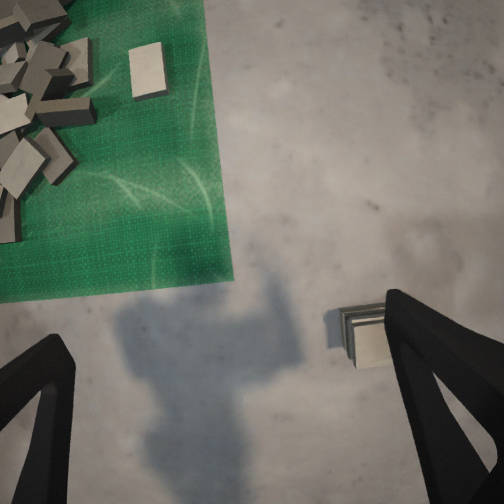

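Request:
execute_actions:
  actions:
    - {"rows": [[-1.122,1.912,1.238,-0.902,-0.008,-1.072,0.40,0,1.1,1.1,-1.0,0,0,1],[-1.122,1.912,1.238,-0.902,-0.008,-1.072,0.44,0,1.1,1.1,-1.0,0,0,1],[-1.122,1.912,1.238,-0.902,-0.008,-1.072,0.50,0,1.1,1.1,-1.0,0,0,1],[-1.122,1.912,1.238,-0.902,-0.008,-1.072,0.58,0,1.1,1.1,-1.0,0,0,1],[-1.122,1.905,1.247,-0.908,-0.008,-1.072,0.68,0,1.1,1.1,-1.0,0,0,1],[-1.122,1.898,1.256,-0.916,-0.008,-1.072,0.8,0,1.1,1.1,-1.0,0,0,1],[-1.122,1.891,1.265,-0.926,-0.008,-1.072,0.9,0,1.1,1.1,-1.0,0,0,1],[-1.122,1.885,1.274,-0.938,-0.008,-1.072,1,0,1.1,1.1,-1.0,0,0,1],[-1.122,1.885,1.275,-0.947,-0.008,-1.072,1,0,1.1,1.1,-1.0,0,0,1],[-1.122,1.883,1.278,-0.958,-0.008,-1.072,1,0,1.1,1.1,-1.0,0,0,1],[-1.122,1.882,1.283,-0.970,-0.008,-1.072,1,0,1.1,1.1,-1.0,0,0,1],[-1.122,1.879,1.289,-0.984,-0.008,-1.072,1,0,1.1,1.1,-0.999,0,0,1],[-1.122,1.876,1.297,-0.999,-0.008,-1.072,1,0,1.1,1.1,-0.995,0,0,1],[-1.122,1.873,1.306,-1.015,-0.008,-1.072,1,0,1.1,1.1,-0.989,0,0,1],[-1.122,1.869,1.316,-1.032,-0.008,-1.072,1,0,1.1,1.1,-0.981,0,0,1]], "steps": 15}
  pictures: false

Request:
execute_actions:
  actions:
    - {"rows": [[-1.122,1.864,1.327,-1.050,-0.008,-1.072,1,0.001,1.100,1.100,-0.971,0,0,1],[-1.122,1.860,1.338,-1.067,-0.008,-1.072,1,0.004,1.102,1.098,-0.959,-0.002,-0.001,1],[-1.122,1.855,1.350,-1.084,-0.008,-1.072,1,0.008,1.104,1.096,-0.944,-0.004,-0.002,1],[-1.122,1.850,1.363,-1.102,-0.008,-1.072,1,0.014,1.108,1.094,-0.928,-0.007,-0.004,1],[-1.122,1.845,1.376,-1.119,-0.008,-1.072,1,0.022,1.112,1.090,-0.910,-0.010,-0.007,1],[-1.121,1.839,1.388,-1.135,-0.008,-1.072,1,0.031,1.117,1.086,-0.891,-0.014,-0.010,1],[-1.116,1.832,1.401,-1.150,-0.008,-1.072,1,0.041,1.123,1.082,-0.870,-0.019,-0.013,1],[-1.109,1.824,1.413,-1.164,-0.008,-1.072,1,0.053,1.130,1.076,-0.847,-0.025,-0.017,1],[-1.099,1.815,1.424,-1.176,-0.008,-1.072,1,0.067,1.137,1.070,-0.823,-0.031,-0.021,1],[-1.087,1.804,1.435,-1.187,-0.008,-1.072,1,0.081,1.146,1.064,-0.797,-0.038,-0.025,1],[-1.072,1.792,1.445,-1.196,-0.008,-1.072,1,0.097,1.155,1.057,-0.770,-0.046,-0.030,1],[-1.055,1.781,1.454,-1.202,-0.008,-1.072,1,0.114,1.164,1.049,-0.742,-0.054,-0.036,1],[-1.037,1.769,1.462,-1.207,-0.008,-1.072,1,0.132,1.174,1.041,-0.712,-0.062,-0.041,1],[-1.016,1.756,1.468,-1.208,-0.008,-1.072,1,0.151,1.185,1.033,-0.682,-0.071,-0.047,1],[-0.994,1.744,1.473,-1.208,-0.008,-1.072,1,0.171,1.196,1.024,-0.650,-0.080,-0.053,1]], "steps": 15}

Request:
execute_actions:
  actions:
    - {"rows": [[-0.970,1.730,1.476,-1.208,-0.008,-1.072,1,0.192,1.208,1.014,-0.618,-0.090,-0.060,0.96],[-0.944,1.718,1.477,-1.208,-0.008,-1.072,1,0.214,1.220,1.004,-0.585,-0.101,-0.067,0.92],[-0.918,1.704,1.477,-1.208,-0.008,-1.072,1,0.237,1.233,0.994,-0.551,-0.111,-0.074,0.88],[-0.890,1.691,1.477,-1.208,-0.008,-1.072,1,0.260,1.246,0.984,-0.517,-0.122,-0.081,0.84],[-0.862,1.677,1.477,-1.208,-0.008,-1.072,1,0.284,1.260,0.973,-0.482,-0.134,-0.089,0.8],[-0.833,1.662,1.477,-1.208,-0.008,-1.072,1,0.309,1.274,0.962,-0.446,-0.145,-0.096,0.76],[-0.803,1.648,1.477,-1.208,-0.008,-1.072,1,0.334,1.288,0.951,-0.410,-0.157,-0.104,0.72],[-0.772,1.633,1.477,-1.208,-0.008,-1.072,1,0.360,1.302,0.940,-0.374,-0.169,-0.112,0.68],[-0.742,1.618,1.477,-1.208,-0.008,-1.072,1,0.386,1.317,0.928,-0.337,-0.181,-0.120,0.64],[-0.711,1.602,1.477,-1.208,-0.008,-1.072,1,0.413,1.332,0.916,-0.300,-0.194,-0.129,0.6],[-0.680,1.587,1.477,-1.208,-0.008,-1.072,1,0.439,1.347,0.904,-0.264,-0.206,-0.137,0.56],[-0.650,1.572,1.477,-1.208,-0.008,-1.072,1,0.467,1.362,0.892,-0.227,-0.219,-0.145,0.52],[-0.619,1.557,1.477,-1.208,-0.008,-1.072,1,0.494,1.377,0.880,-0.190,-0.232,-0.154,0.48],[-0.589,1.543,1.477,-1.208,-0.008,-1.072,1,0.521,1.393,0.868,-0.153,-0.245,-0.162,0.44],[-0.560,1.528,1.477,-1.208,-0.008,-1.072,1,0.549,1.408,0.856,-0.117,-0.258,-0.171,0.4]], "steps": 15}
  pictures: false

Request:
execute_actions:
  actions:
    - {"rows": [[-0.532,1.514,1.477,-1.208,-0.008,-1.072,1,0.576,1.423,0.843,-0.081,-0.270,-0.180,0.4],[-0.504,1.501,1.477,-1.208,-0.008,-1.072,1,0.603,1.439,0.831,-0.045,-0.283,-0.188,0.4],[-0.478,1.487,1.477,-1.208,-0.008,-1.072,1,0.630,1.454,0.819,-0.010,-0.296,-0.197,0.4],[-0.452,1.475,1.477,-1.208,-0.008,-1.072,1,0.658,1.469,0.807,0.024,-0.309,-0.205,0.4],[-0.428,1.463,1.477,-1.208,-0.008,-1.072,1,0.684,1.484,0.795,0.058,-0.321,-0.213,0.4],[-0.406,1.452,1.477,-1.208,-0.008,-1.072,1,0.711,1.499,0.783,0.091,-0.334,-0.222,0.4],[-0.385,1.442,1.477,-1.208,-0.008,-1.072,1,0.737,1.514,0.771,0.123,-0.346,-0.230,0.4],[-0.367,1.433,1.477,-1.208,-0.008,-1.072,1,0.763,1.528,0.760,0.155,-0.358,-0.238,0.4],[-0.350,1.425,1.477,-1.208,-0.008,-1.072,1,0.788,1.542,0.749,0.185,-0.370,-0.246,0.4],[-0.335,1.417,1.477,-1.208,-0.008,-1.072,1,0.813,1.556,0.738,0.215,-0.381,-0.253,0.4],[-0.323,1.411,1.477,-1.208,-0.008,-1.072,1,0.837,1.570,0.727,0.243,-0.393,-0.261,0.4],[-0.313,1.406,1.477,-1.208,-0.008,-1.072,1,0.860,1.583,0.717,0.270,-0.404,-0.268,0.4],[-0.306,1.403,1.477,-1.208,-0.008,-1.072,1,0.883,1.596,0.707,0.296,-0.414,-0.275,0.4],[-0.301,1.401,1.477,-1.208,-0.008,-1.072,1,0.905,1.608,0.697,0.320,-0.425,-0.282,0.4],[-0.3,1.4,1.477,-1.208,-0.008,-1.072,1,0.926,1.620,0.687,0.343,-0.435,-0.289,0.4]], "steps": 15}
  pictures: false

Request:
execute_actions:
  actions:
    - {"rows": [[-0.3,1.4,1.477,-1.208,-0.008,-1.072,1,0.946,1.631,0.678,0.364,-0.444,-0.295,0.4],[-0.3,1.4,1.477,-1.208,-0.008,-1.072,1,0.965,1.642,0.670,0.383,-0.453,-0.301,0.4],[-0.3,1.4,1.477,-1.208,-0.008,-1.072,1,0.983,1.652,0.662,0.401,-0.461,-0.306,0.4],[-0.3,1.4,1.477,-1.208,-0.008,-1.072,1,1.000,1.661,0.654,0.417,-0.469,-0.312,0.4],[-0.3,1.4,1.477,-1.208,-0.008,-1.072,1,1.016,1.670,0.647,0.432,-0.477,-0.317,0.4],[-0.3,1.4,1.477,-1.208,-0.008,-1.072,1,1.030,1.679,0.641,0.444,-0.484,-0.321,0.4],[-0.3,1.4,1.477,-1.208,-0.008,-1.072,1,1.044,1.686,0.635,0.454,-0.490,-0.325,0.4],[-0.3,1.4,1.477,-1.208,-0.008,-1.072,1,1.056,1.693,0.629,0.462,-0.496,-0.329,0.4],[-0.3,1.4,1.477,-1.208,-0.008,-1.072,1,1.066,1.699,0.625,0.468,-0.501,-0.332,0.4],[-0.3,1.4,1.477,-1.208,-0.008,-1.072,1,1.075,1.704,0.621,0.472,-0.505,-0.335,0.4],[-0.3,1.4,1.477,-1.208,-0.008,-1.072,1,1.083,1.708,0.617,0.473,-0.508,-0.338,0.4],[-0.3,1.4,1.477,-1.208,-0.008,-1.072,1,1.089,1.712,0.615,0.473,-0.511,-0.340,0.4],[-0.3,1.4,1.477,-1.208,-0.008,-1.072,1,1.093,1.714,0.613,0.473,-0.513,-0.341,0.4],[-0.3,1.4,1.477,-1.208,-0.008,-1.072,1,1.096,1.716,0.611,0.473,-0.515,-0.342,0.4],[-0.3,1.4,1.477,-1.208,-0.008,-1.072,1,1.097,1.716,0.611,0.473,-0.515,-0.342,0.4]], "steps": 15}
  pictures: false

Request:
execute_actions:
  actions:
    - {"steps": 10}

Scene clock: 327.23 s of 4800.00 s.
left_arm: end_effector_position=(+0.1608, +0.0892, +0.0212) grip_measured=+1.000 end_effector_quat_wxyz=(-0.010, -0.078, +0.997, +0.017) | right_arm: end_effector_position=(+0.2577, -0.3148, +0.2001) grip_measured=+1.000 end_effector_quat_wxyz=(+0.270, -0.016, +0.963, +0.012)
Joint positions: left_arm=[-1.128  1.908  1.267 -0.97  -0.001 -1.077  0.094] | right_arm=[ 0.005  1.112  1.1   -1.012 -0.013  0.007  0.094]
Joint velocities: left_arm=[ 0.002 -0.012  0.252 -0.432  0.037 -0.022  0.   ] | right_arm=[ 0.007 -0.002  0.012  0.022 -0.051  0.066  0.   ]
Joint torques (N m, as the arm reports them, + toward a larger angle): left_arm=[  0.46 -10.37   8.13   0.34  -0.11   0.04] | right_arm=[-0.43 -3.44  5.7   1.26  0.13 -0.07]
Steps of this call (steps 1 to 15: the robot went on to your last target; steps 16 to 90: nothing new was sent; then 117.00 s passed at rest; steps 91 to 105: all 15 steps of this action). Readings (joint positions):
91: left_arm=[-1.128 1.908 1.248 -0.910 -0.001 -1.077] | right_arm=[0.005 1.112 1.100 -1.016 -0.013 0.007]
92: left_arm=[-1.128 1.908 1.248 -0.910 -0.001 -1.077] | right_arm=[0.005 1.112 1.100 -1.016 -0.013 0.007]
94: left_arm=[-1.128 1.908 1.248 -0.910 -0.001 -1.077] | right_arm=[0.005 1.112 1.100 -1.016 -0.013 0.007]
98: left_arm=[-1.128 1.908 1.248 -0.911 -0.001 -1.077] | right_arm=[0.005 1.112 1.100 -1.016 -0.013 0.007]
105: the state above

Scene clock: 327.73 s of 4800.00 s.
left_arm: end_effector_position=(+0.1890, +0.0984, +0.0971) grip_measured=+1.000 end_effector_quat_wxyz=(+0.013, -0.119, +0.993, -0.020) | right_arm: end_effector_position=(+0.2970, -0.2686, +0.1982) grip_measured=+1.000 end_effector_quat_wxyz=(+0.330, -0.094, +0.938, +0.041)
Joint positions: left_arm=[-1.045  1.795  1.433 -1.162  0.002 -1.077  0.094] | right_arm=[ 0.131  1.168  1.049 -0.775 -0.038 -0.025  0.094]
Joint velocities: left_arm=[ 0.598 -0.359  0.193 -0.227  0.066  0.037  0.   ] | right_arm=[ 0.535  0.32  -0.252  0.799 -0.183 -0.212  0.   ]
Joint torques (N m, as the arm reports them, + toward a larger angle): left_arm=[ 1.09 -9.28  8.43  0.41 -0.13  0.01] | right_arm=[ 0.67 -2.5   5.32  1.29 -0.24 -0.09]
Steps of this call (steps 1 to 15: all 15 steps of this action). Readings (joint positions):
1: left_arm=[-1.128 1.907 1.277 -0.983 -0.001 -1.077] | right_arm=[0.005 1.112 1.100 -1.008 -0.013 0.007]
2: left_arm=[-1.128 1.904 1.287 -0.996 -0.001 -1.077] | right_arm=[0.005 1.112 1.100 -1.003 -0.013 0.007]
4: left_arm=[-1.128 1.895 1.310 -1.026 -0.001 -1.077] | right_arm=[0.005 1.112 1.100 -0.988 -0.013 0.006]
8: left_arm=[-1.127 1.869 1.362 -1.086 -0.001 -1.077] | right_arm=[0.027 1.112 1.096 -0.933 -0.013 0.001]
15: the state above
camera_calibration (this result's frames):
cam_left_wrist: T_world_to_cam=[[0.269655, -0.962917, 0.00878372, 0.0512451], [-0.832218, -0.228446, 0.505198, 0.179198], [-0.484458, -0.143539, -0.862959, 0.294713], [0, 0, 0, 1]] pos_world=[0.278089, 0.132585, 0.163344]
cam_right_wrist: T_world_to_cam=[[0.069247, -0.996091, -0.0548365, -0.288143], [-0.99396, -0.0641992, -0.0890015, 0.325224], [0.0851332, 0.0606684, -0.994521, 0.292923], [0, 0, 0, 1]] pos_world=[0.318275, -0.283909, 0.304463]

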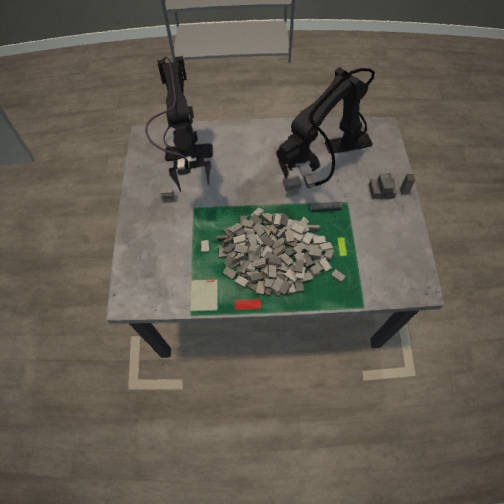

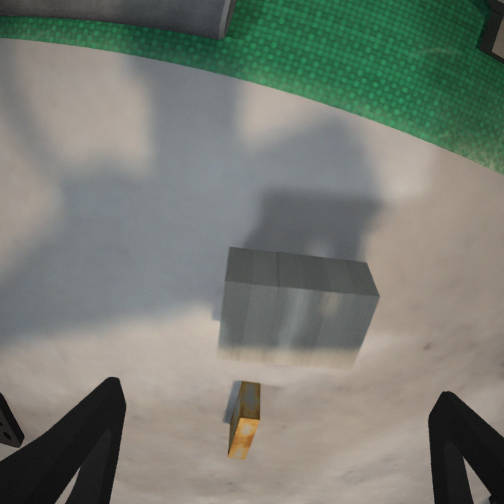

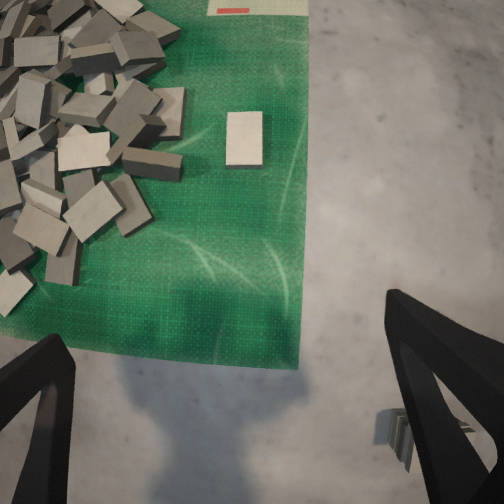

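Scene clock: 328.23 s of 4800.00 s.
left_arm: end_effector_position=(+0.2689, +0.2190, +0.1684) grip_measured=+1.000 end_effector_quat_wxyz=(+0.092, -0.326, +0.937, -0.084) | right_arm: end_effector_position=(+0.2990, -0.1027, +0.1430) grip_measured=+0.421 end_effector_quat_wxyz=(+0.361, -0.330, +0.857, +0.162)
Joint positions: left_arm=[-0.614  1.584  1.449 -1.187  0.    -1.077  0.094] | right_arm=[ 0.495  1.379  0.885 -0.28  -0.19  -0.129  0.067]
Joint velocities: left_arm=[ 0.852 -0.442 -0.007 -0.007 -0.022 -0.007  0.   ] | right_arm=[ 0.745  0.447 -0.315  1.018 -0.33  -0.271 -0.037]
Joint torques (N m, as the arm reports them, + toward a larger angle): left_arm=[ 0.47 -7.51  8.49  0.71 -0.12  0.05] | right_arm=[ 0.56 -5.4   5.47  1.42 -0.28 -0.07]
Steps of this call (steps 1 to 15: all 15 steps of this action). Readings (joint positions):
1: left_arm=[-1.022 1.782 1.439 -1.167 0.002 -1.077] | right_arm=[0.150 1.181 1.039 -0.748 -0.045 -0.030]
2: left_arm=[-0.998 1.769 1.444 -1.170 0.002 -1.077] | right_arm=[0.170 1.193 1.030 -0.719 -0.052 -0.036]
4: left_arm=[-0.945 1.742 1.448 -1.175 0.002 -1.077] | right_arm=[0.214 1.219 1.009 -0.660 -0.069 -0.047]
8: left_arm=[-0.830 1.688 1.449 -1.182 0.002 -1.077] | right_arm=[0.309 1.274 0.967 -0.529 -0.108 -0.074]
15: the state above

Scene clock: 328.73 s of 4800.00 s.
left_arm: end_effector_position=(+0.2810, +0.3188, +0.2163) grip_measured=+1.000 end_effector_quat_wxyz=(+0.165, -0.458, +0.867, -0.109) | right_arm: end_effector_position=(+0.1800, +0.0399, +0.0843) grip_measured=+0.403 end_effector_quat_wxyz=(+0.350, -0.554, +0.694, +0.297)
Joint positions: left_arm=[-0.311  1.427  1.449 -1.195 -0.003 -1.077  0.094] | right_arm=[ 0.884  1.597  0.713  0.213 -0.372 -0.25   0.066]
Joint velocities: left_arm=[ 0.139 -0.081  0.002 -0.051 -0.022 -0.022  0.   ] | right_arm=[ 0.623  0.354 -0.281  0.784 -0.3   -0.344 -0.002]
Joint torques (N m, as the arm reports them, + toward a larger angle): left_arm=[ 0.23 -5.79  8.55  0.95 -0.1   0.  ] | right_arm=[ 0.44 -6.79  4.54  1.52 -0.35 -0.03]
Steps of this call (steps 1 to 15: all 15 steps of this action). Readings (joint positions):
1: left_arm=[-0.585 1.568 1.449 -1.187 -0.000 -1.077] | right_arm=[0.523 1.394 0.873 -0.244 -0.202 -0.137]
2: left_arm=[-0.555 1.553 1.449 -1.188 -0.001 -1.077] | right_arm=[0.550 1.410 0.861 -0.208 -0.214 -0.145]
4: left_arm=[-0.500 1.525 1.449 -1.189 -0.001 -1.077] | right_arm=[0.605 1.441 0.836 -0.137 -0.239 -0.162]
8: left_arm=[-0.404 1.476 1.449 -1.191 -0.002 -1.077] | right_arm=[0.713 1.501 0.788 0.001 -0.289 -0.195]
15: the state above

Scene clock: 329.23 s of 4800.00 s.
left_arm: end_effector_position=(+0.2807, +0.3203, +0.2170) grip_measured=+1.000 end_effector_quat_wxyz=(+0.166, -0.460, +0.865, -0.109) | right_arm: end_effector_position=(+0.0806, +0.0727, +0.0530) grip_measured=+0.403 end_effector_quat_wxyz=(-0.314, +0.655, -0.582, -0.366)
Joint positions: left_arm=[-0.307  1.424  1.449 -1.195 -0.003 -1.077  0.094] | right_arm=[ 1.088  1.709  0.622  0.436 -0.486 -0.325  0.066]
Joint velocities: left_arm=[-0.012 -0.002 -0.007  0.037 -0.051 -0.037  0.   ] | right_arm=[ 0.11   0.032 -0.032  0.051 -0.095 -0.11   0.001]
Joint torques (N m, as the arm reports them, + toward a larger angle): left_arm=[ 0.65 -6.01  8.6   0.97 -0.07  0.01] | right_arm=[ 0.41 -7.26  4.19  1.63 -0.35 -0.06]
Steps of this call (steps 1 to 15: all 15 steps of this action). Readings (joint positions):
1: left_arm=[-0.308 1.425 1.449 -1.195 -0.003 -1.077] | right_arm=[0.906 1.609 0.704 0.239 -0.383 -0.257]
2: left_arm=[-0.307 1.424 1.449 -1.195 -0.003 -1.077] | right_arm=[0.927 1.620 0.695 0.263 -0.394 -0.264]
4: left_arm=[-0.307 1.424 1.449 -1.195 -0.003 -1.077] | right_arm=[0.965 1.641 0.677 0.308 -0.414 -0.277]
8: left_arm=[-0.307 1.424 1.449 -1.195 -0.003 -1.077] | right_arm=[1.029 1.677 0.649 0.380 -0.448 -0.300]
15: the state above

Scene clock: 329.57 s of 4800.00 s.
left_arm: end_effector_position=(+0.2807, +0.3203, +0.2170) grip_measured=+1.000 end_effector_quat_wxyz=(+0.166, -0.460, +0.865, -0.109) | right_arm: end_effector_position=(+0.0785, +0.0746, +0.0553) grip_measured=+0.403 end_effector_quat_wxyz=(-0.318, +0.659, -0.573, -0.370)
Joint positions: left_arm=[-0.307  1.424  1.449 -1.195 -0.003 -1.077  0.094] | right_arm=[ 1.091  1.711  0.62   0.454 -0.496 -0.333  0.066]
Joint velocities: left_arm=[-0.017 -0.002 -0.002  0.022  0.007  0.022  0.   ] | right_arm=[-0.002  0.002  0.007 -0.022  0.037 -0.037 -0.001]
Joint torques (N m, as the arm reports them, + toward a larger angle): left_arm=[ 0.56 -5.98  8.63  0.97 -0.08  0.03] | right_arm=[ 0.55 -6.93  3.98  1.57 -0.37 -0.06]
Steps of this call (steps 1 to 10: the robot went on to your last target). Readings (joint positions):
1: left_arm=[-0.307 1.424 1.449 -1.195 -0.003 -1.077] | right_arm=[1.090 1.711 0.621 0.438 -0.490 -0.327]
2: left_arm=[-0.307 1.424 1.449 -1.195 -0.003 -1.077] | right_arm=[1.091 1.711 0.620 0.441 -0.491 -0.329]
4: left_arm=[-0.307 1.424 1.449 -1.195 -0.003 -1.077] | right_arm=[1.091 1.711 0.620 0.445 -0.493 -0.331]
8: left_arm=[-0.307 1.424 1.449 -1.195 -0.003 -1.077] | right_arm=[1.091 1.711 0.620 0.453 -0.496 -0.332]
10: the state above
camera_calibration (this result's frames):
cam_left_wrist: T_world_to_cam=[[0.789781, -0.525248, 0.316799, -0.113841], [-0.611355, -0.716078, 0.336865, 0.376344], [0.0499151, -0.459726, -0.886657, 0.43089], [0, 0, 0, 1]] pos_world=[0.298481, 0.407788, 0.291339]
cam_right_wrist: T_world_to_cam=[[0.995699, 0.0274153, -0.0884963, -0.0862136], [-0.0120282, -0.908875, -0.416894, 0.121455], [-0.0918614, 0.416166, -0.904637, 0.130952], [0, 0, 0, 1]] pos_world=[0.0993331, 0.0582531, 0.161468]

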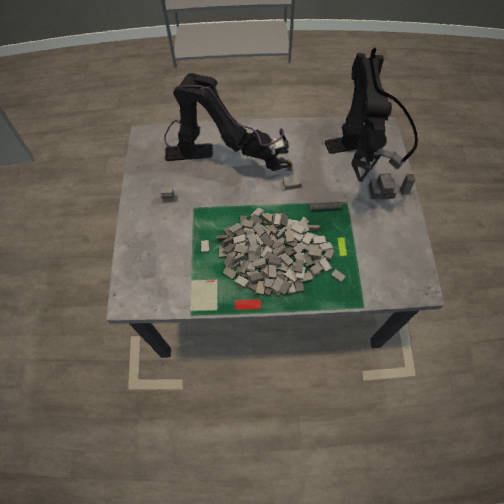

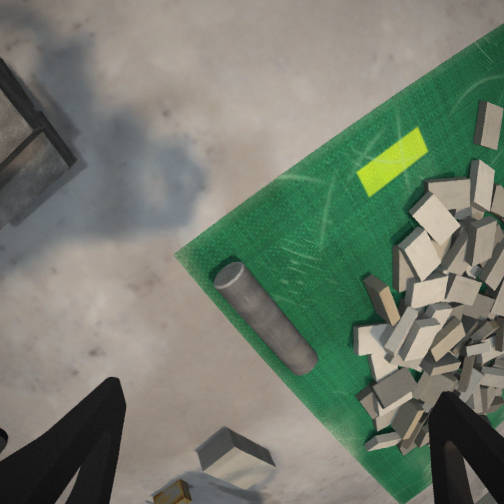

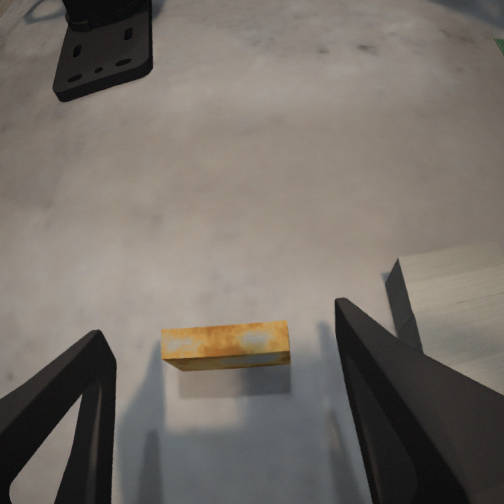

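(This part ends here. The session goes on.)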